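# Carry the carton-laden tray from coffee table to counter

## Task

Move the tray holding three drink cartons off the coffee table and onto the counter so that the tray's entire bottom rests flat on the counter, with all three cartons still upright on the tray. Afterwards release the tray and back the robot away. The robot must not topple or be left leaning, and the finished arrangement must stay put without the robot supporting any of it.

## Robot and tools

ROBOT. A LinearBot: an omnidirectional wheeled base with strong wheel motors (7 N m) and a column about 1.75 m high. A carriage rides 0 to 1.0 m along the column (lift_m) and carries two identical six-joint arms, each ending in a two-finger gripper. Arm bases sit roughly 0.57 m + lift_m above the floor; some carriage parts extend about 0.15 m lower. A hand reaches about 0.78 m from its shoulder but only about 0.38 m below its arm base. The hand is about 0.16 m long and 0.1 m wide (0.14 m with fingers open). Parked arm joints 1-6: 0, 0.05, 0.05, 1.45, 0, 0; parked, the robot's footprint is about 0.95 m wide by 0.7 m long. Cameras: carriage_camera is fixed and faces forward, tilted about 20 degrees down; left_wrist_camera and right_wrist_camera look out beyond the fingertips. Images are 672x504 pixels. Loose objects may occasionally get a short external shove.

FRAMES. Base frame: origin on the floor below the base centre, x forward, y left, z up. left_hand and right_hand are reported in this frame as the midpoint between that hand's pads; quat_wxyz rotates base axes into hand axes (hand z runs along the fingers, fingers open along hand y; an upward hand with joints 1, 5, 6 at 0 reads (1, 0, 0, 0)). Odometry frame = base frame at the start. base_odometry is counted from wheel rotation, so slipping shows as movement; heading is positive to the left, range -3.142 to 3.142.

TOOL execute_actions. Arguments: "actions", a list holding zero or one action, and optional "cameras", a list drawn from carriage_camera, left_wrist_camera, right_wrist_camera, all (omitted, null or ["all"] gives every camera; [] gives none). An empty list only reports state and images. An action may contain "base", "joints", or both; their motions begin together and can finish at different moments; an action lasts at most 15 s.
- "base" holds exactly one key, each a relative offset measured from the base position in the latest state report: translate_m (metres, forward positive, -2 to 2), strafe_m (metres, left positive, -2 to 2), rotate_rad (radians, counter-clockwise/left positive, -6.3 to 6.3).
- "joints" is one flat object for the lift and both arms, keyed by name, with absolute targets: lift_m 0 to 1 m; left_/right_joint1_rad -2.617 to 3.054 (yaw about vertical, 0 ahead, positive left); joint2_rad 0 to 3.141 (shoulder: 0 upper arm back and level, 1.57 vertical, 3.14 forward and level); joint3_rad 0 to 3.141 (elbow: 0 folded, 3.14 straight); joint4_rad -1.57 to 1.57 (wrist pitch, positive lifts fingertips); joint5_rad -1.57 to 1.57 (wrist yaw, positive swings fingertips to the RIGHT, opposite to joint 1); joint6_rad -2.094 to 2.094 (roll about the finger axis, positive clockwise viewed from the forearm); left_/right_gripper_m 0 to 0.093 m pad gap. Done tolerances: lift ±0.004, joint1 ±0.02, joint2 ±0.055, joint3 ±0.055, joint4 ±0.04, joint5 and joint6 ±0.02, grippers ±0.004.
Joints or base you leave out may keep pushing toward earlier targets without the status showing it. Unknown keys or out-of-range values get the call rejected with no motion. If a result reports a stop, any later execute_actions, wait or finished_scene in the same reply is skipped.

TOOL wait: "seconds" 0 to 10; commands nothing new, returns state and images. TOOL zoom_image: "camera" plus "region" [x0, y0, x1, y1] in pixels of that camera's latest full image, origin top-left, at most 504 by 504. TOOL finished_scene: "scene" = the current scene number; ends it permanently once the last command has been held, and reports success. A reply with no tool call ends everything.

RESULTS. base_status and joint_status per motion: done (for the base this only means the wheels turned as commanded; tiny moves may stop short yet say done), off_target (resting away from target, maybe still pushing; normal for a gripper holding something), contact_stop or time_out (target dropped, holds in place), not_followed (the self-collision check withheld that arm's targets; a cause line usually follows; they may be retried on every later action until valid targets or a free path appear), limit_stop_at_motor_heat (resend the target). on_its_own lists what the call did not command; its held at value is a target, not a position. motor_effort is percent of max, positive toward higher joint values, bracket = peak during the last action; readings carry fixed bias and noise. A lift effort that keeps dropping while lowering means a hand or its load is resting on something. drive_wheels (ignore sign) larger at rest than after a free move means the base is still pressing. The pictures line names the returned images in order. Motor temperatures are given per arm, per joint. ARM HIT means an arm struck the robot hard.

CAUTIONS. Hand readings drift from truth, more at long reach; a level hand sags about 10-17 cm per kg, and a fully stretched arm may not lift 1 kg. Grip force is about 45-60 N per pad. Arms and grippers have no contact stop: blocked, they keep pressing and snap to targets once free. Base and lift contact stops trigger late or not at all; the base can roll about 0.3 m after an arm touch. After a blocked drive, reverse about 0.2 m (or undo the turn), repeat if still pressed. Never reverse into a table edge overhanging the base. Tipping is likeliest with a high carriage, extended arms, loads, pulling, or abrupt stops; about 1.5 kg in each of two forward-stretched hands can topple it, and only images reveal a lean. Keep the arms from striking or pressing on each other; to untangle, move the withheld arm clear first, then the other in a later action. Extended arms heat quickly: MOTOR HOT from 75 °C, at 90 °C that arm halts 10 s, at 100 °C it goes limp and falls. Avoid drops, slams and hard pushes.

Each tool is called after "Emit:" as a command line: name --argument value for each argument, lists and objects as JSON in quotes; but a table of rows of numbers goes row by row, as --pt "numbers of a row", without its own name.

## Session

I'll start by looking at the current state and images.

Emit:
execute_actions --actions '[]'

Scene clock: 0.00 s.
Motor temperatures (°C, as the motors report them): left_arm=[21 25 22 25 24 22] | right_arm=[23 23 23 23 23 25]
base_odometry: x=+0.000 y=+0.000 heading=+0.000 (m, m, rad; odometry frame)
base_status: not commanded
joint_positions: lift_m=+0.299 left_joint1_rad=+0.007 left_joint2_rad=+0.051 left_joint3_rad=+0.029 left_joint4_rad=+1.444 left_joint5_rad=-0.021 left_joint6_rad=-0.002 left_gripper_m=+0.094 right_joint1_rad=+0.001 right_joint2_rad=+0.073 right_joint3_rad=+0.068 right_joint4_rad=+1.487 right_joint5_rad=-0.006 right_joint6_rad=-0.018 right_gripper_m=+0.094
joint_status: not commanded
motor_effort: lift_m=+19 drive_wheels=+0 (%)
left_hand: x=+0.3152 y=+0.3225 z=+1.2753 quat_wxyz=(+0.997, -0.011, +0.074, +0.003) (m; base frame)
right_hand: x=+0.3002 y=-0.3176 z=+1.2870 quat_wxyz=(+0.999, -0.003, +0.044, -0.009) (m; base frame)
pictures: carriage_camera, left_wrist_camera, right_wrist_camera
Images, in order (width x height): carriage_camera 672x504, left_wrist_camera 672x504, right_wrist_camera 672x504.

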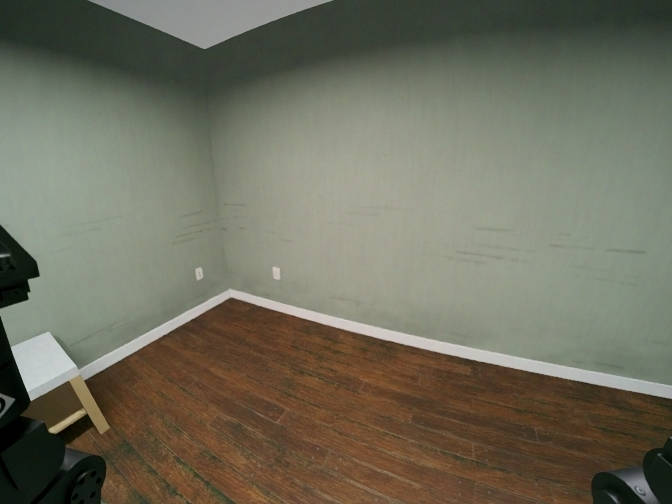

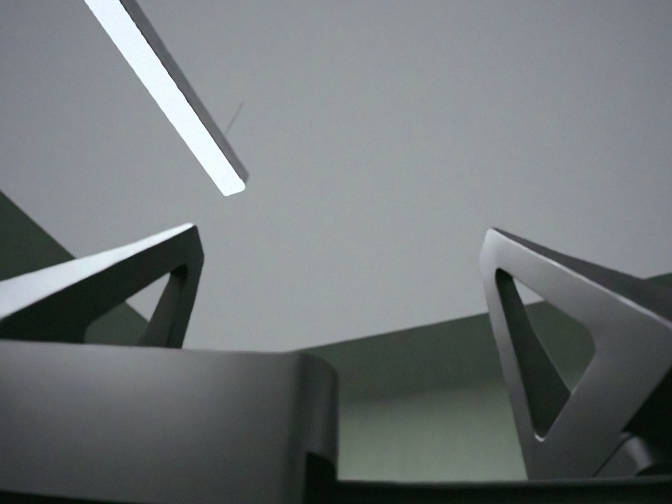

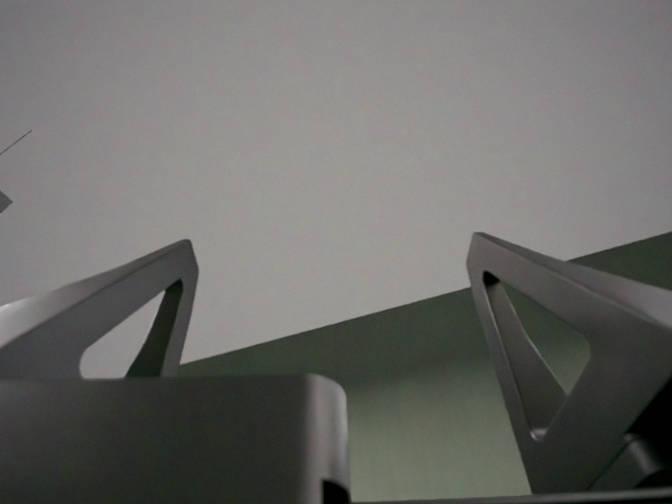

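Emit:
execute_actions --actions '[{"base": {"rotate_rad": 1.2}}]' --cameras '["carriage_camera"]'

Scene clock: 3.53 s.
Motor temperatures (°C, as the motors report them): left_arm=[21 25 23 25 24 22] | right_arm=[23 24 23 23 23 25]
base_odometry: x=+0.000 y=+0.000 heading=+1.200 (m, m, rad; odometry frame)
base_status: done
joint_positions: lift_m=+0.299 left_joint1_rad=+0.007 left_joint2_rad=+0.051 left_joint3_rad=+0.029 left_joint4_rad=+1.444 left_joint5_rad=-0.021 left_joint6_rad=-0.002 left_gripper_m=+0.094 right_joint1_rad=+0.001 right_joint2_rad=+0.073 right_joint3_rad=+0.068 right_joint4_rad=+1.486 right_joint5_rad=-0.006 right_joint6_rad=-0.018 right_gripper_m=+0.094
joint_status: not commanded
motor_effort: lift_m=+20(19) drive_wheels=+8(19) (%)
left_hand: x=+0.3152 y=+0.3225 z=+1.2753 quat_wxyz=(+0.997, -0.011, +0.074, +0.003) (m; base frame)
right_hand: x=+0.3003 y=-0.3176 z=+1.2870 quat_wxyz=(+0.999, -0.003, +0.045, -0.009) (m; base frame)
pictures: carriage_camera
Images, in order (width x height): carriage_camera 672x504.

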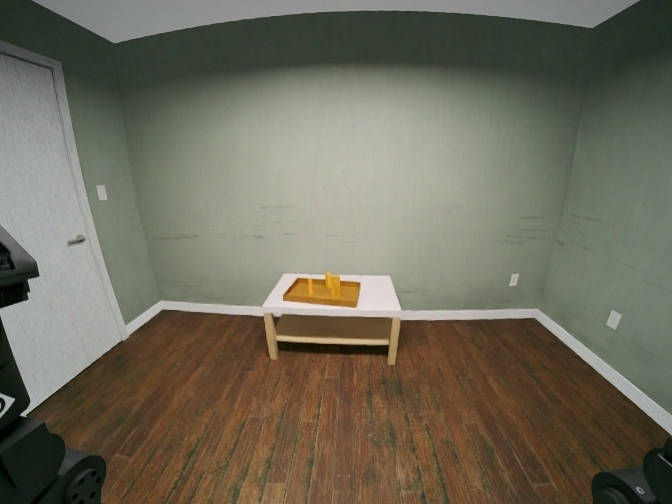

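Emit:
zoom_image --camera "carriage_camera" --region '[250, 255, 420, 375]'

Region (250, 255, 420, 375) of carriage_camera's 672x504 image, scaled by 2.965, with more detail than that image has; it fills the top 356 rows of this view, and the rest is white.

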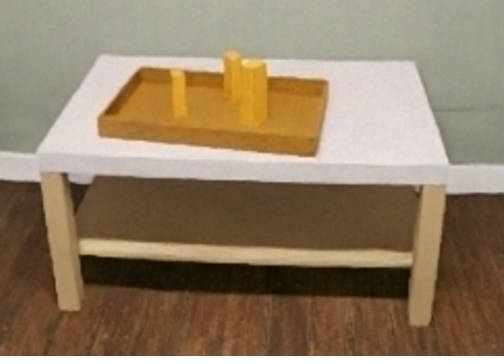

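Emit:
execute_actions --actions '[{"base": {"rotate_rad": -0.166}, "joints": {"left_joint3_rad": 2.45, "left_joint4_rad": 1.5, "left_joint5_rad": -0.4, "right_joint3_rad": 2.45, "right_joint4_rad": 1.5, "right_joint5_rad": 0.4}}]'

Scene clock: 37.73 s.
Motor temperatures (°C, as the motors report them): left_arm=[21 27 25 26 24 22] | right_arm=[23 27 26 23 23 25]
base_odometry: x=+0.000 y=+0.000 heading=+1.034 (m, m, rad; odometry frame)
base_status: done
joint_positions: lift_m=+0.299 left_joint1_rad=+0.007 left_joint2_rad=+0.051 left_joint3_rad=+2.441 left_joint4_rad=+1.500 left_joint5_rad=-0.393 left_joint6_rad=-0.002 left_gripper_m=+0.094 right_joint1_rad=+0.001 right_joint2_rad=+0.073 right_joint3_rad=+2.434 right_joint4_rad=+1.489 right_joint5_rad=+0.392 right_joint6_rad=-0.018 right_gripper_m=+0.095
joint_status: all done
motor_effort: lift_m=+18(19) drive_wheels=-8(8) (%)
left_hand: x=-0.3583 y=+0.3799 z=+0.9425 quat_wxyz=(+0.392, -0.074, -0.899, -0.178) (m; base frame)
right_hand: x=-0.3601 y=-0.3847 z=+0.9615 quat_wxyz=(+0.412, +0.090, -0.890, +0.173) (m; base frame)
pictures: carriage_camera, left_wrist_camera, right_wrist_camera
camera_calibration (this result's frames):
carriage_camera: T_world_to_cam=[[0.0456414, -0.998838, -0.0154756, 0.00831949], [-0.305134, 0.000811825, -0.952309, 1.26574], [0.951215, 0.0481869, -0.304742, 0.198176], [0, 0, 0, 1]] pos_world=[0.197331, -0.0022672, 1.26589]
left_wrist_camera: T_world_to_cam=[[-0.279136, -0.915438, -0.289924, 0.521449], [-0.169589, -0.250182, 0.953231, -0.863727], [-0.945157, 0.315249, -0.0854133, -0.252239], [0, 0, 0, 1]] pos_world=[-0.239329, 0.340783, 0.952967]
right_wrist_camera: T_world_to_cam=[[0.324085, -0.911575, 0.252981, -0.480929], [-0.111921, 0.228591, 0.967068, -0.874907], [-0.939384, -0.341726, -0.0279412, -0.316504], [0, 0, 0, 1]] pos_world=[-0.239377, -0.346565, 0.958917]
Images, in order (width x height): carriage_camera 672x504, left_wrist_camera 672x504, right_wrist_camera 672x504.

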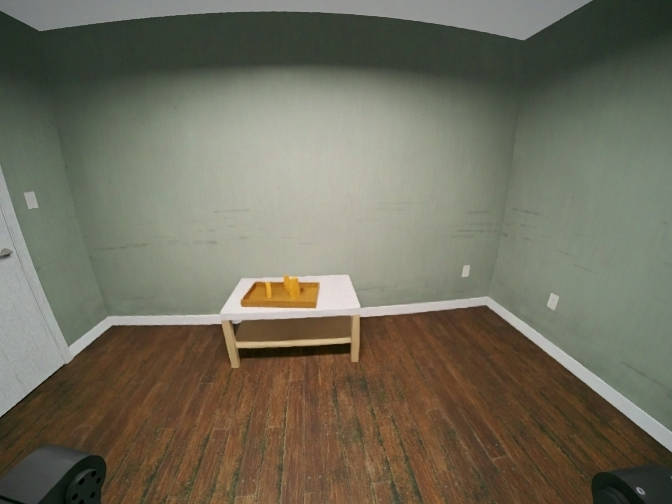

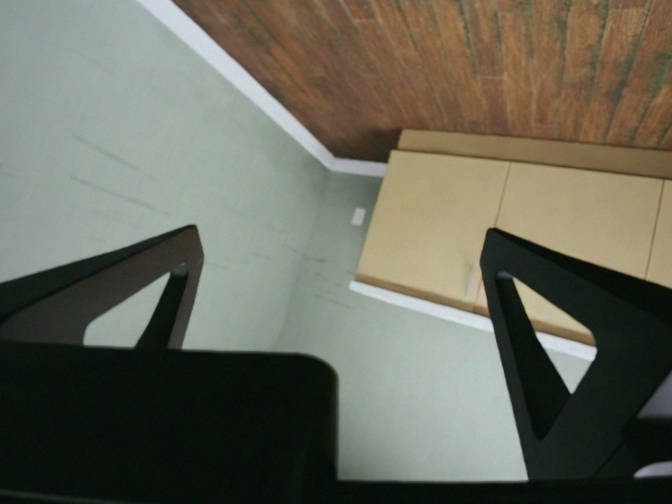

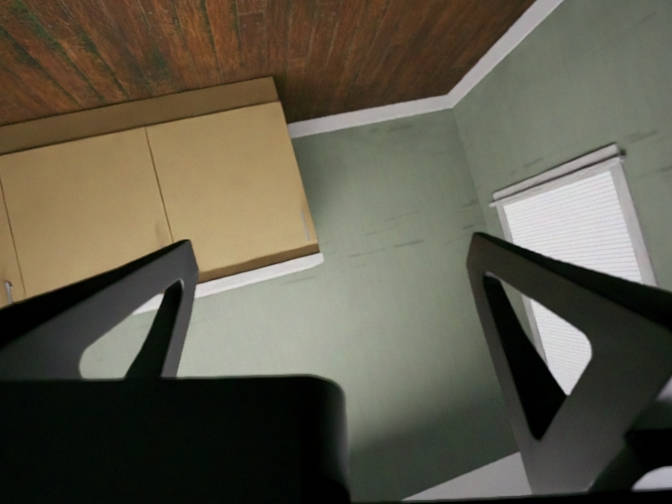

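Emit:
zoom_image --camera "right_wrist_camera" --region '[120, 60, 360, 330]'

Emit:
zoom_image --camera "left_wrist_camera" --region '[320, 110, 672, 380]'

Region (120, 60, 360, 330) of right_wrist_camera's 672x504 image, scaled by 1.867, with more detail than that image has.

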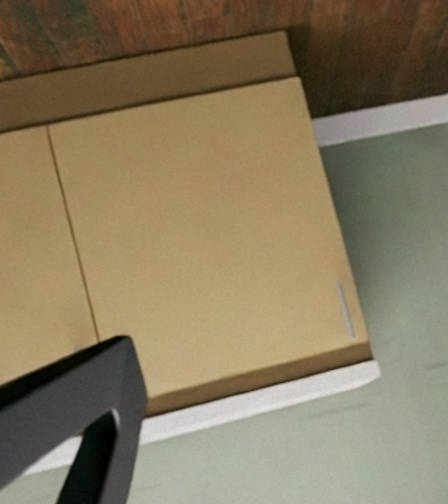

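Region (320, 110, 672, 380) of left_wrist_camera's 672x504 image, scaled by 1.432, with more detail than that image has; it fills the top 387 rows of this view, and the rest is white.

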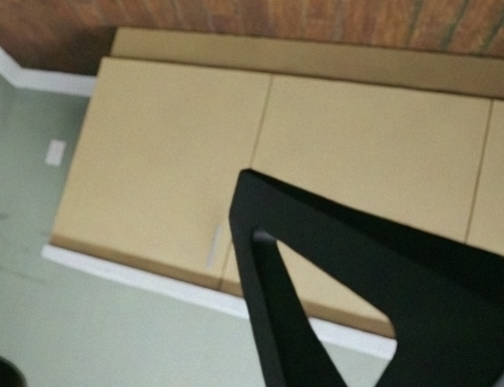

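Emit:
execute_actions --actions '[{"base": {"strafe_m": 0.45}, "joints": {"left_joint1_rad": -0.18, "left_joint2_rad": 2.554, "left_joint3_rad": 1.488, "left_joint4_rad": -0.505, "left_joint5_rad": 0, "left_joint6_rad": -0.18, "right_joint1_rad": 0.18, "right_joint2_rad": 2.554, "right_joint3_rad": 1.488, "right_joint4_rad": -0.505, "right_joint5_rad": 0, "right_joint6_rad": 0.18}}]'

Scene clock: 60.67 s.
Motor temperatures (°C, as the motors report them): left_arm=[21 40 26 27 24 22] | right_arm=[23 45 26 25 23 25]
base_odometry: x=-0.387 y=+0.230 heading=+1.035 (m, m, rad; odometry frame)
base_status: done
joint_positions: lift_m=+0.299 left_joint1_rad=-0.180 left_joint2_rad=+2.554 left_joint3_rad=+1.490 left_joint4_rad=-0.508 left_joint5_rad=-0.001 left_joint6_rad=-0.172 left_gripper_m=+0.094 right_joint1_rad=+0.183 right_joint2_rad=+2.551 right_joint3_rad=+1.498 right_joint4_rad=-0.496 right_joint5_rad=+0.005 right_joint6_rad=+0.177 right_gripper_m=+0.095
joint_status: all done
motor_effort: lift_m=+19(21) drive_wheels=-8(23) (%)
left_hand: x=+0.6804 y=+0.2451 z=+0.6792 quat_wxyz=(-0.001, +0.004, +1.000, +0.000) (m; base frame)
right_hand: x=+0.6878 y=-0.2432 z=+0.6821 quat_wxyz=(+0.011, -0.003, +1.000, -0.001) (m; base frame)
pictures: carriage_camera, left_wrist_camera, right_wrist_camera
camera_calibration (this result's frames):
carriage_camera: T_world_to_cam=[[0.0456414, -0.998838, -0.0154756, 0.00831924], [-0.305134, 0.000811825, -0.952309, 1.26572], [0.951215, 0.0481869, -0.304742, 0.198171], [0, 0, 0, 1]] pos_world=[0.197331, -0.0022672, 1.26588]
left_wrist_camera: T_world_to_cam=[[0.00762999, -0.999609, -0.0269134, 0.25857], [-0.81456, -0.0218245, 0.579668, 0.166196], [-0.580029, 0.0174997, -0.814408, 1.06923], [0, 0, 0, 1]] pos_world=[0.753588, 0.243385, 0.78141]
right_wrist_camera: T_world_to_cam=[[0.00636723, -0.999469, 0.0319535, -0.272934], [-0.820433, 0.0130475, 0.571594, 0.184903], [-0.571708, -0.0298552, -0.819914, 1.07153], [0, 0, 0, 1]] pos_world=[0.766037, -0.243211, 0.78159]
Images, in order (width x height): carriage_camera 672x504, left_wrist_camera 672x504, right_wrist_camera 672x504.

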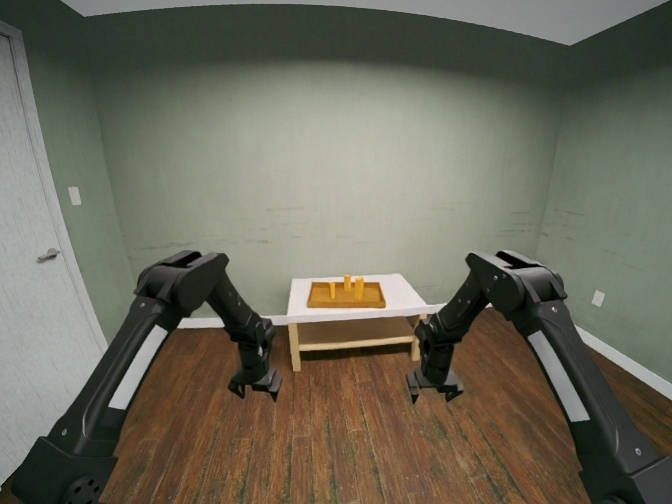

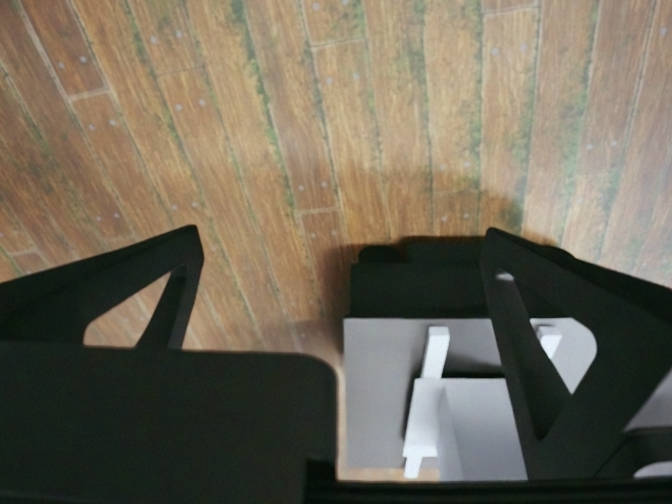

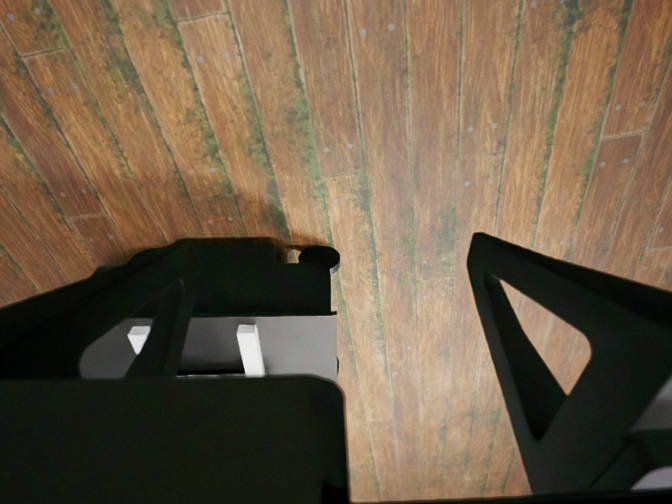

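Emit:
execute_actions --actions '[{"base": {"translate_m": 0.8}, "joints": {"left_joint1_rad": -0.2375, "left_joint2_rad": 2.345, "left_joint3_rad": 0.978, "left_joint4_rad": -0.204, "left_joint5_rad": 0, "left_joint6_rad": -0.2375, "right_joint1_rad": 0.2375, "right_joint2_rad": 2.345, "right_joint3_rad": 0.978, "right_joint4_rad": -0.204, "right_joint5_rad": 0, "right_joint6_rad": 0.2375}}]'

Scene clock: 67.60 s.
Motor temperatures (°C, as the motors report them): left_arm=[21 40 26 27 24 22] | right_arm=[23 45 26 25 23 25]
base_odometry: x=+0.021 y=+0.918 heading=+1.036 (m, m, rad; odometry frame)
base_status: done
joint_positions: lift_m=+0.299 left_joint1_rad=-0.242 left_joint2_rad=+2.341 left_joint3_rad=+0.981 left_joint4_rad=-0.210 left_joint5_rad=+0.000 left_joint6_rad=-0.229 left_gripper_m=+0.094 right_joint1_rad=+0.243 right_joint2_rad=+2.339 right_joint3_rad=+0.985 right_joint4_rad=-0.214 right_joint5_rad=+0.004 right_joint6_rad=+0.233 right_gripper_m=+0.095
joint_status: all done
motor_effort: lift_m=+19(20) drive_wheels=-8(22) (%)
left_hand: x=+0.5813 y=+0.2433 z=+0.6808 quat_wxyz=(+0.001, +0.006, +1.000, +0.000) (m; base frame)
right_hand: x=+0.5830 y=-0.2432 z=+0.6819 quat_wxyz=(+0.002, -0.005, +1.000, -0.001) (m; base frame)
pictures: carriage_camera, left_wrist_camera, right_wrist_camera
camera_calibration (this result's frames):
carriage_camera: T_world_to_cam=[[0.0456414, -0.998838, -0.0154756, 0.00832039], [-0.305134, 0.000811825, -0.952309, 1.26579], [0.951215, 0.0481869, -0.304742, 0.198194], [0, 0, 0, 1]] pos_world=[0.197331, -0.0022672, 1.26595]
left_wrist_camera: T_world_to_cam=[[0.00312855, -0.99967, -0.0255149, 0.259246], [-0.816294, -0.0172913, 0.577378, 0.086035], [-0.577629, 0.0190213, -0.816078, 1.0124], [0, 0, 0, 1]] pos_world=[0.654209, 0.241391, 0.783136]
right_wrist_camera: T_world_to_cam=[[0.0100455, -0.999389, 0.0334879, -0.275383], [-0.809757, 0.0115184, 0.586653, 0.0821551], [-0.58668, -0.0330103, -0.809146, 1.01205], [0, 0, 0, 1]] pos_world=[0.663043, -0.242753, 0.779924]
Images, in order (width x height): carriage_camera 672x504, left_wrist_camera 672x504, right_wrist_camera 672x504.

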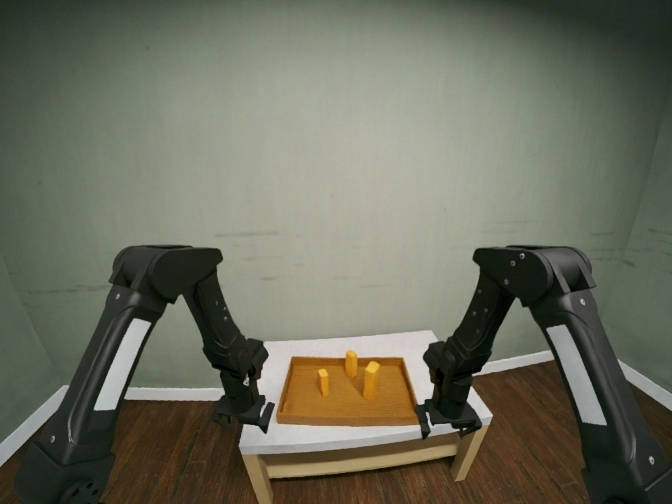

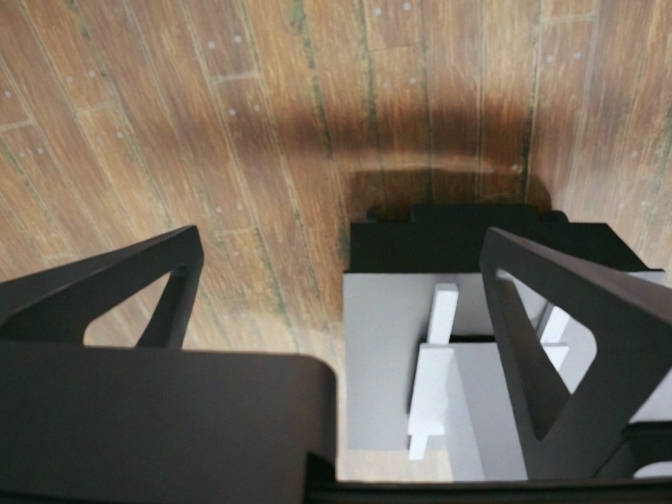

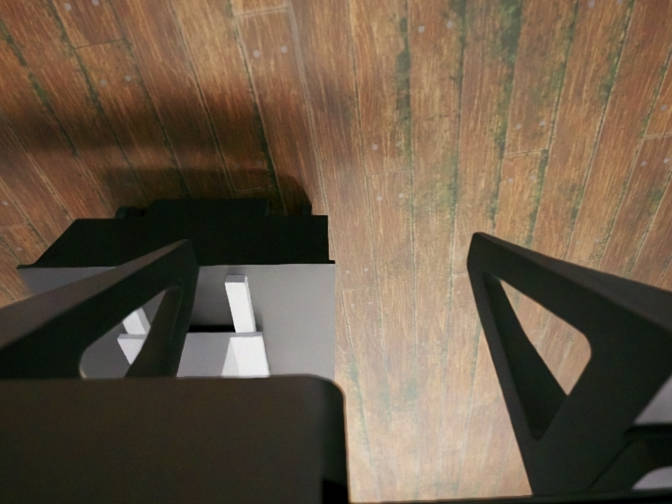

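Emit:
zoom_image --camera "carriage_camera" --region '[260, 330, 440, 450]'

Region (260, 330, 440, 450) of carriage_camera's 672x504 image, scaled by 2.800, with more detail than that image has.

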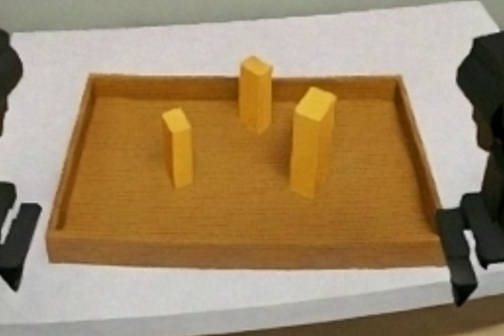

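Emit:
execute_actions --actions '[{"base": {"translate_m": 0.322}, "joints": {"lift_m": 0.17}}]'

Scene clock: 77.00 s.
Motor temperatures (°C, as the motors report them): left_arm=[21 40 25 26 24 22] | right_arm=[23 44 26 24 23 25]
base_odometry: x=+0.185 y=+1.195 heading=+1.036 (m, m, rad; odometry frame)
base_status: done
joint_positions: lift_m=+0.170 left_joint1_rad=-0.242 left_joint2_rad=+2.342 left_joint3_rad=+0.981 left_joint4_rad=-0.207 left_joint5_rad=+0.000 left_joint6_rad=-0.229 left_gripper_m=+0.094 right_joint1_rad=+0.243 right_joint2_rad=+2.340 right_joint3_rad=+0.985 right_joint4_rad=-0.210 right_joint5_rad=+0.004 right_joint6_rad=+0.233 right_gripper_m=+0.095
joint_status: all done
motor_effort: lift_m=+20(20) drive_wheels=-8(23) (%)
left_hand: x=+0.5816 y=+0.2433 z=+0.5513 quat_wxyz=(+0.001, +0.006, +1.000, +0.000) (m; base frame)
right_hand: x=+0.5834 y=-0.2432 z=+0.5522 quat_wxyz=(+0.003, -0.005, +1.000, -0.001) (m; base frame)
pictures: carriage_camera, left_wrist_camera, right_wrist_camera
camera_calibration (this result's frames):
carriage_camera: T_world_to_cam=[[0.0456414, -0.998838, -0.0154756, 0.00632156], [-0.305134, 0.000811825, -0.952309, 1.14279], [0.951215, 0.0481869, -0.304742, 0.158833], [0, 0, 0, 1]] pos_world=[0.197331, -0.0022672, 1.13679]
left_wrist_camera: T_world_to_cam=[[0.00316608, -0.999679, -0.0251447, 0.255638], [-0.817148, -0.0170804, 0.576175, 0.162174], [-0.576419, 0.0187227, -0.81694, 0.906752], [0, 0, 0, 1]] pos_world=[0.65438, 0.241349, 0.65375]
right_wrist_camera: T_world_to_cam=[[0.00960265, -0.999408, 0.0330473, -0.270567], [-0.810837, 0.0115585, 0.585158, 0.160058], [-0.585193, -0.032415, -0.810246, 0.907219], [0, 0, 0, 1]] pos_world=[0.663277, -0.242849, 0.650352]
Images, in order (width x height): carriage_camera 672x504, left_wrist_camera 672x504, right_wrist_camera 672x504.

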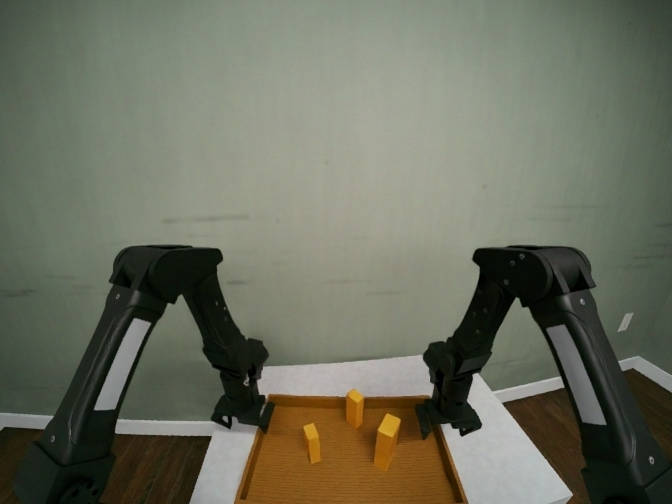

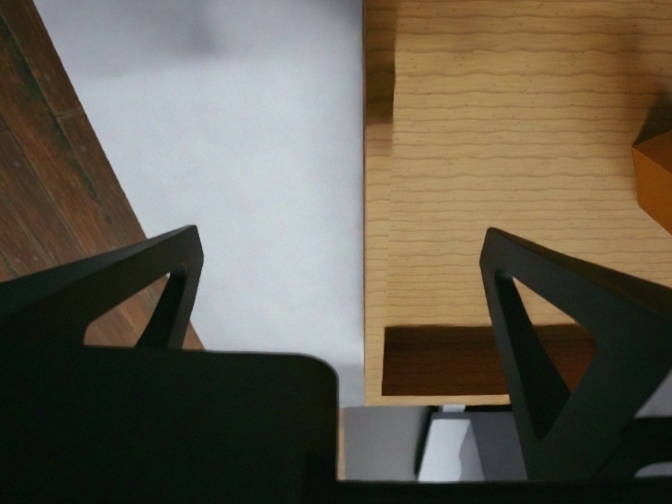

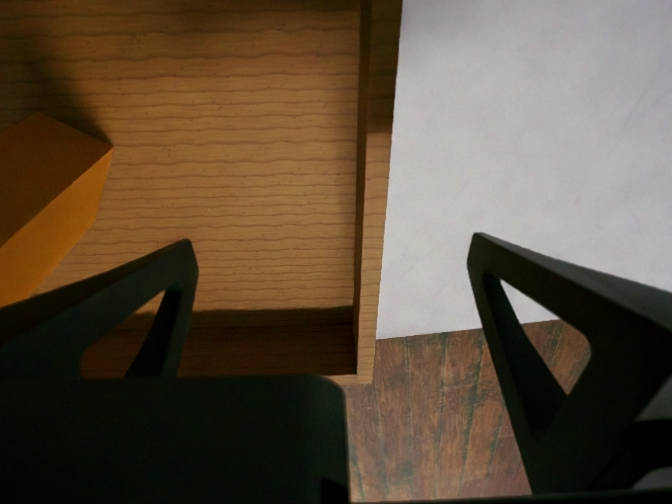

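Emit:
execute_actions --actions '[{"base": {"strafe_m": -0.019}, "joints": {"lift_m": 0.135, "left_joint1_rad": -0.228, "left_joint6_rad": -0.228, "right_joint1_rad": 0.228, "right_joint6_rad": 0.228}}]'

Scene clock: 82.77 s.
Motor temperatures (°C, as the motors report them): left_arm=[21 40 25 26 24 22] | right_arm=[23 44 26 24 23 25]
base_odometry: x=+0.201 y=+1.186 heading=+1.037 (m, m, rad; odometry frame)
base_status: done
joint_positions: lift_m=+0.135 left_joint1_rad=-0.232 left_joint2_rad=+2.344 left_joint3_rad=+0.981 left_joint4_rad=-0.206 left_joint5_rad=+0.000 left_joint6_rad=-0.227 left_gripper_m=+0.094 right_joint1_rad=+0.231 right_joint2_rad=+2.343 right_joint3_rad=+0.985 right_joint4_rad=-0.207 right_joint5_rad=+0.004 right_joint6_rad=+0.228 right_gripper_m=+0.095
joint_status: all done
motor_effort: lift_m=+19(20) drive_wheels=+6(13) (%)
left_hand: x=+0.5821 y=+0.2462 z=+0.5157 quat_wxyz=(+0.001, +0.003, +1.000, +0.000) (m; base frame)
right_hand: x=+0.5843 y=-0.2469 z=+0.5165 quat_wxyz=(+0.003, -0.001, +1.000, -0.001) (m; base frame)
pictures: carriage_camera, left_wrist_camera, right_wrist_camera
camera_calibration (this result's frames):
carriage_camera: T_world_to_cam=[[0.0456414, -0.998838, -0.0154756, 0.00577987], [-0.305134, 0.000811825, -0.952309, 1.10946], [0.951215, 0.0481869, -0.304742, 0.148166], [0, 0, 0, 1]] pos_world=[0.197331, -0.0022672, 1.10179]
left_wrist_camera: T_world_to_cam=[[0.0107743, -0.999621, -0.0253338, 0.253371], [-0.816567, -0.0234187, 0.576776, 0.183997], [-0.577151, 0.0144724, -0.81651, 0.879154], [0, 0, 0, 1]] pos_world=[0.65492, 0.24486, 0.618132]
right_wrist_camera: T_world_to_cam=[[0.00272798, -0.999452, 0.0329948, -0.269113], [-0.810949, 0.0170947, 0.584867, 0.183296], [-0.58511, -0.0283526, -0.810458, 0.879785], [0, 0, 0, 1]] pos_world=[0.664149, -0.247155, 0.614704]
Images, in order (width x height): carriage_camera 672x504, left_wrist_camera 672x504, right_wrist_camera 672x504.

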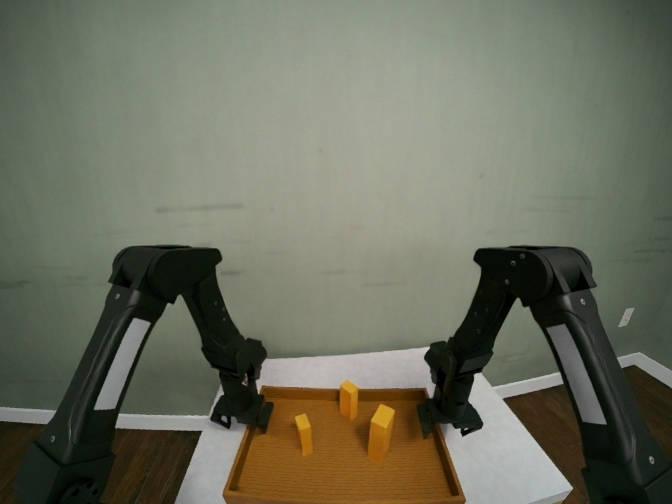

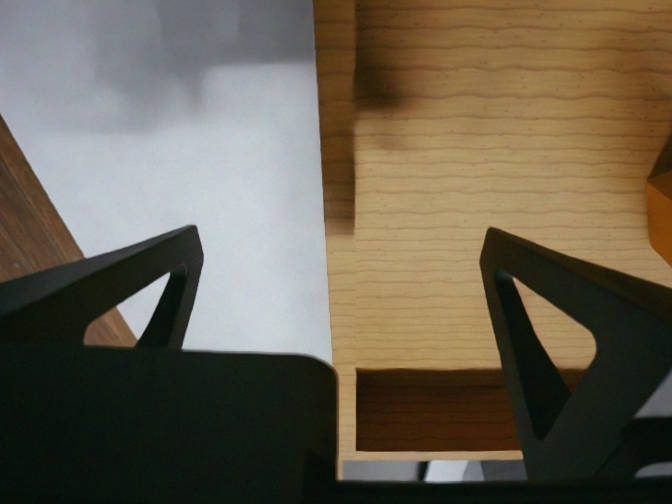

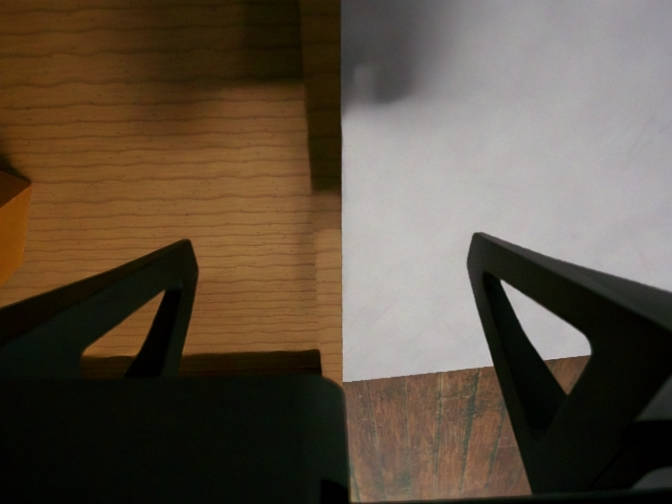

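Emit:
zoom_image --camera "left_wrist_camera" --region '[260, 150, 460, 504]'

Emit:
zoom_image --camera "carriage_camera" --region '[200, 370, 500, 504]'

Region (260, 150, 460, 504) of left_wrist_camera's 672x504 image, scaled by 1.424, with more detail than that image has; it fills the left 285 columns of this view, and the rest is white.

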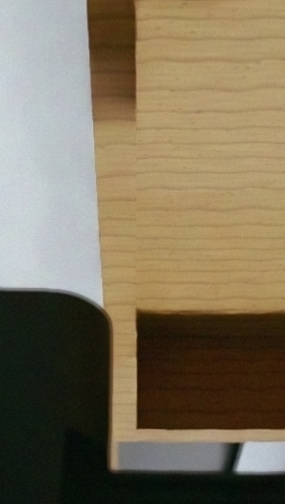

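Region (200, 370, 500, 504) of carriage_camera's 672x504 image, scaled by 1.680, with more detail than that image has; it fills the top 225 rows of this view, and the rest is white.

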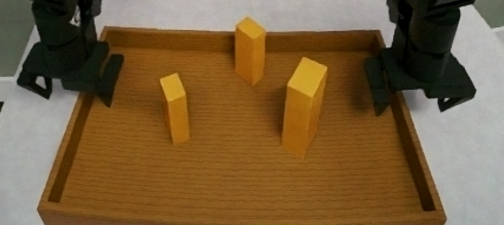

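Emit:
execute_actions --actions '[{"joints": {"lift_m": 0.10, "left_gripper_m": 0.04, "right_gripper_m": 0.04}}]'

Scene clock: 92.07 s.
Motor temperatures (°C, as the motors report them): left_arm=[21 40 25 26 24 22] | right_arm=[23 43 25 24 23 25]
base_odometry: x=+0.201 y=+1.186 heading=+1.037 (m, m, rad; odometry frame)
base_status: not commanded
joint_positions: lift_m=+0.100 left_joint1_rad=-0.232 left_joint2_rad=+2.346 left_joint3_rad=+0.981 left_joint4_rad=-0.205 left_joint5_rad=+0.000 left_joint6_rad=-0.227 left_gripper_m=+0.040 right_joint1_rad=+0.231 right_joint2_rad=+2.344 right_joint3_rad=+0.985 right_joint4_rad=-0.207 right_joint5_rad=+0.004 right_joint6_rad=+0.228 right_gripper_m=+0.040
joint_status: all done
motor_effort: lift_m=+19(20) drive_wheels=+6(7) (%)
left_hand: x=+0.5818 y=+0.2463 z=+0.4801 quat_wxyz=(+0.001, +0.003, +1.000, +0.000) (m; base frame)
right_hand: x=+0.5841 y=-0.2470 z=+0.4811 quat_wxyz=(+0.003, -0.001, +1.000, -0.001) (m; base frame)
pictures: carriage_camera, left_wrist_camera, right_wrist_camera
camera_calibration (this result's frames):
carriage_camera: T_world_to_cam=[[0.0456414, -0.998838, -0.0154756, 0.00523816], [-0.305134, 0.000811825, -0.952309, 1.07612], [0.951215, 0.0481869, -0.304742, 0.137499], [0, 0, 0, 1]] pos_world=[0.197331, -0.0022672, 1.06678]
left_wrist_camera: T_world_to_cam=[[0.0107554, -0.999617, -0.0255175, 0.252631], [-0.816138, -0.0235202, 0.577378, 0.20379], [-0.577757, 0.0146159, -0.816078, 0.850078], [0, 0, 0, 1]] pos_world=[0.654742, 0.244902, 0.582513]
right_wrist_camera: T_world_to_cam=[[0.00274025, -0.999449, 0.0330809, -0.268026], [-0.810732, 0.0171457, 0.585167, 0.2036], [-0.585411, -0.0284233, -0.810238, 0.851115], [0, 0, 0, 1]] pos_world=[0.664052, -0.247178, 0.579333]
Images, in order (width x height): carriage_camera 672x504, left_wrist_camera 672x504, right_wrist_camera 672x504.

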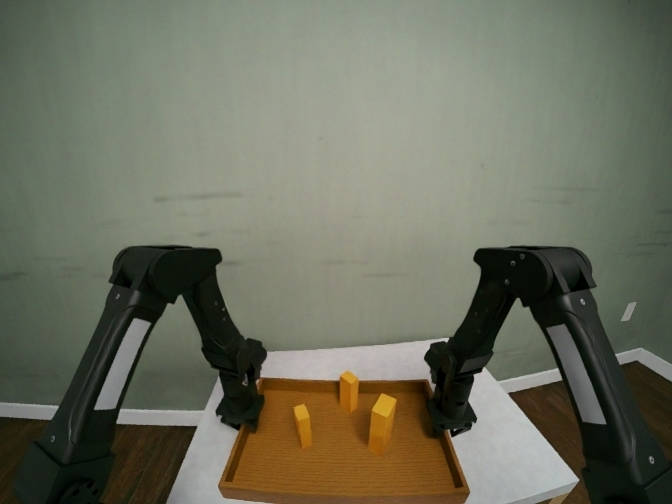

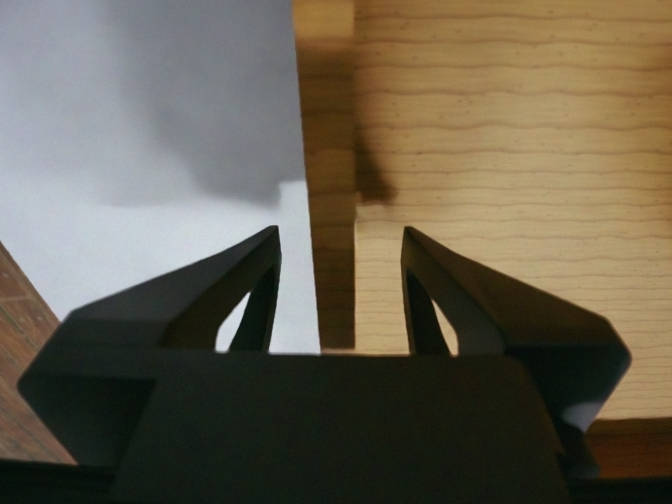

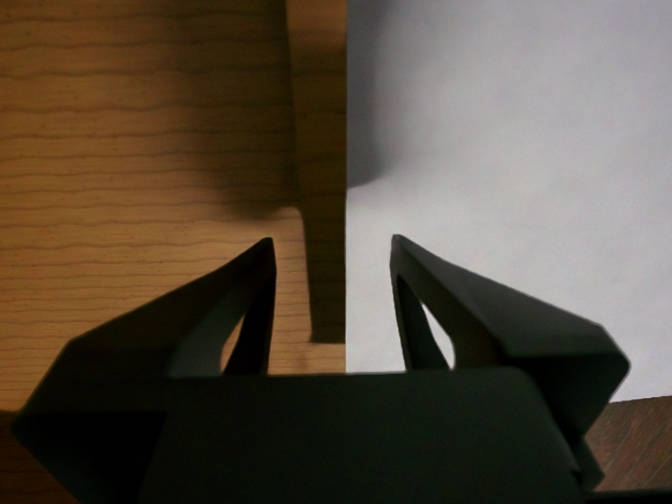

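Emit:
execute_actions --actions '[{"joints": {"left_gripper_m": 0.0, "right_gripper_m": 0.0}}]'

Scene clock: 95.60 s.
Motor temperatures (°C, as the motors report them): left_arm=[21 40 25 26 24 22] | right_arm=[23 43 25 24 23 25]
base_odometry: x=+0.201 y=+1.186 heading=+1.037 (m, m, rad; odometry frame)
base_status: not commanded
joint_positions: lift_m=+0.100 left_joint1_rad=-0.231 left_joint2_rad=+2.346 left_joint3_rad=+0.981 left_joint4_rad=-0.203 left_joint5_rad=+0.003 left_joint6_rad=-0.243 left_gripper_m=+0.009 right_joint1_rad=+0.231 right_joint2_rad=+2.344 right_joint3_rad=+0.985 right_joint4_rad=-0.205 right_joint5_rad=-0.004 right_joint6_rad=+0.228 right_gripper_m=+0.009
joint_status: left_gripper_m off_target (ended at +0.009, target +0.000); right_gripper_m off_target (ended at +0.009, target +0.000)
motor_effort: lift_m=+20(19) drive_wheels=+6(6) (%)
left_hand: x=+0.5821 y=+0.2463 z=+0.4801 quat_wxyz=(+0.001, -0.006, +1.000, -0.002) (m; base frame)
right_hand: x=+0.5841 y=-0.2454 z=+0.4811 quat_wxyz=(+0.003, -0.002, +1.000, +0.003) (m; base frame)
pictures: carriage_camera, left_wrist_camera, right_wrist_camera
camera_calibration (this result's frames):
carriage_camera: T_world_to_cam=[[0.0456414, -0.998838, -0.0154756, 0.00523818], [-0.305134, 0.000811825, -0.952309, 1.07612], [0.951215, 0.0481869, -0.304742, 0.1375], [0, 0, 0, 1]] pos_world=[0.197331, -0.0022672, 1.06679]
left_wrist_camera: T_world_to_cam=[[0.0286788, -0.999341, -0.0222533, 0.240567], [-0.815823, -0.0362645, 0.577164, 0.207084], [-0.577591, 0.00160232, -0.816325, 0.853476], [0, 0, 0, 1]] pos_world=[0.655004, 0.24655, 0.582546]
right_wrist_camera: T_world_to_cam=[[0.00394514, -0.99966, 0.0257673, -0.263751], [-0.81043, 0.0118991, 0.585715, 0.20179], [-0.585823, -0.0231933, -0.810107, 0.852583], [0, 0, 0, 1]] pos_world=[0.664039, -0.246289, 0.579289]
Images, in order (width x height): carriage_camera 672x504, left_wrist_camera 672x504, right_wrist_camera 672x504.

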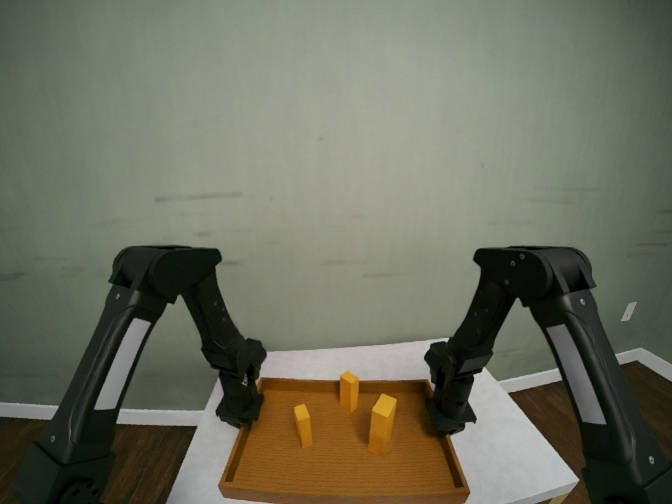

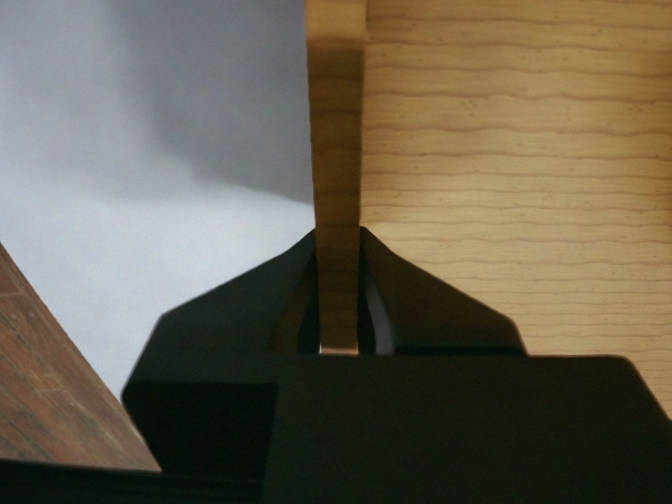

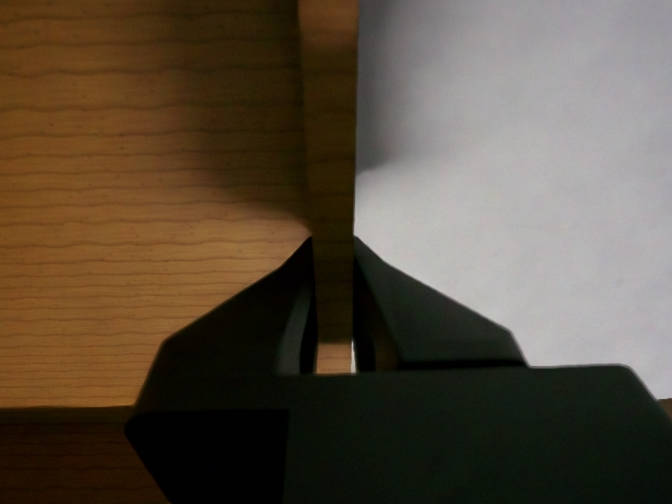

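Emit:
execute_actions --actions '[{"joints": {"lift_m": 0.13}}]'

Scene clock: 97.27 s.
Motor temperatures (°C, as the motors report them): left_arm=[21 40 25 26 24 22] | right_arm=[23 43 25 24 23 25]
base_odometry: x=+0.201 y=+1.186 heading=+1.037 (m, m, rad; odometry frame)
base_status: not commanded
joint_positions: lift_m=+0.130 left_joint1_rad=-0.231 left_joint2_rad=+2.370 left_joint3_rad=+0.981 left_joint4_rad=-0.199 left_joint5_rad=+0.015 left_joint6_rad=-0.243 left_gripper_m=+0.009 right_joint1_rad=+0.231 right_joint2_rad=+2.369 right_joint3_rad=+0.985 right_joint4_rad=-0.204 right_joint5_rad=-0.011 right_joint6_rad=+0.228 right_gripper_m=+0.009
joint_status: all done
motor_effort: lift_m=+21(24) drive_wheels=+7(7) (%)
left_hand: x=+0.5758 y=+0.2458 z=+0.5027 quat_wxyz=(-0.010, -0.006, +1.000, -0.005) (m; base frame)
right_hand: x=+0.5772 y=-0.2458 z=+0.5037 quat_wxyz=(-0.009, -0.002, +1.000, +0.003) (m; base frame)
pictures: carriage_camera, left_wrist_camera, right_wrist_camera
camera_calibration (this result's frames):
carriage_camera: T_world_to_cam=[[0.0456414, -0.998838, -0.0154756, 0.0056997], [-0.305134, 0.000811825, -0.952309, 1.10452], [0.951215, 0.0481869, -0.304742, 0.146588], [0, 0, 0, 1]] pos_world=[0.197331, -0.0022672, 1.09661]
left_wrist_camera: T_world_to_cam=[[0.0283343, -0.999464, -0.0163714, 0.237985], [-0.802746, -0.0325107, 0.595435, 0.171224], [-0.595648, -0.00372912, -0.803237, 0.873414], [0, 0, 0, 1]] pos_world=[0.650954, 0.246681, 0.603502]
right_wrist_camera: T_world_to_cam=[[0.00451846, -0.999694, 0.0243197, -0.264316], [-0.796004, 0.0111247, 0.605189, 0.164706], [-0.605274, -0.0220931, -0.79571, 0.871092], [0, 0, 0, 1]] pos_world=[0.659551, -0.246822, 0.599887]
Images, in order (width x height): carriage_camera 672x504, left_wrist_camera 672x504, right_wrist_camera 672x504.

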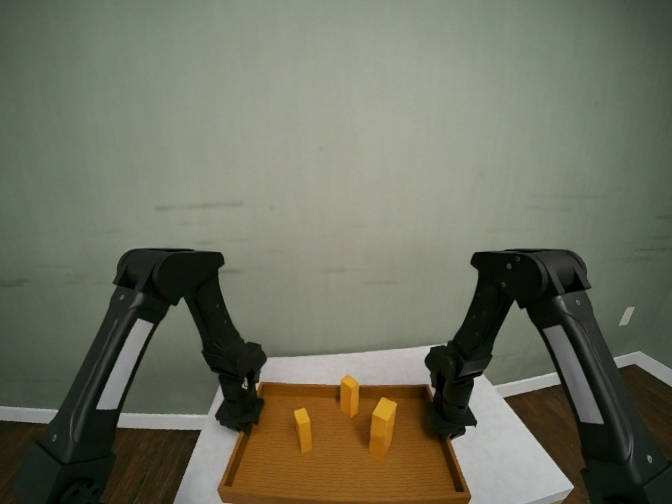

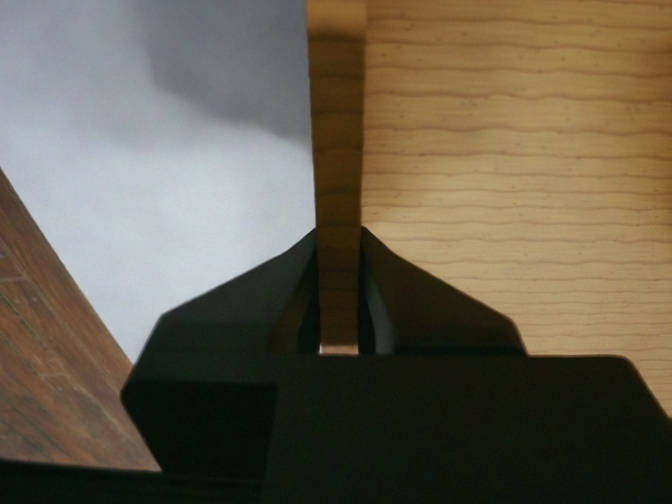

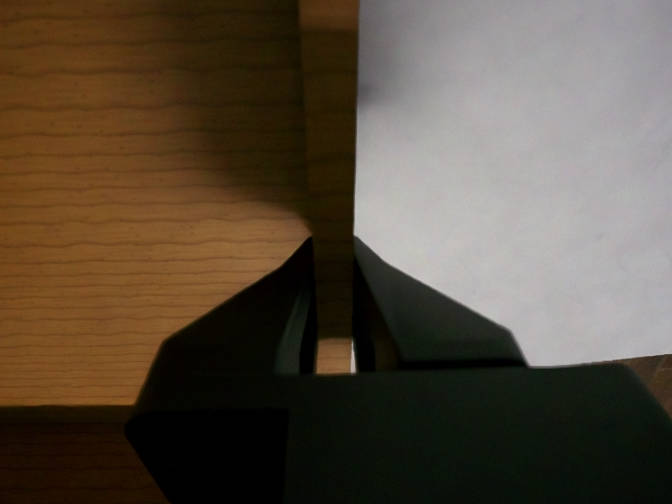

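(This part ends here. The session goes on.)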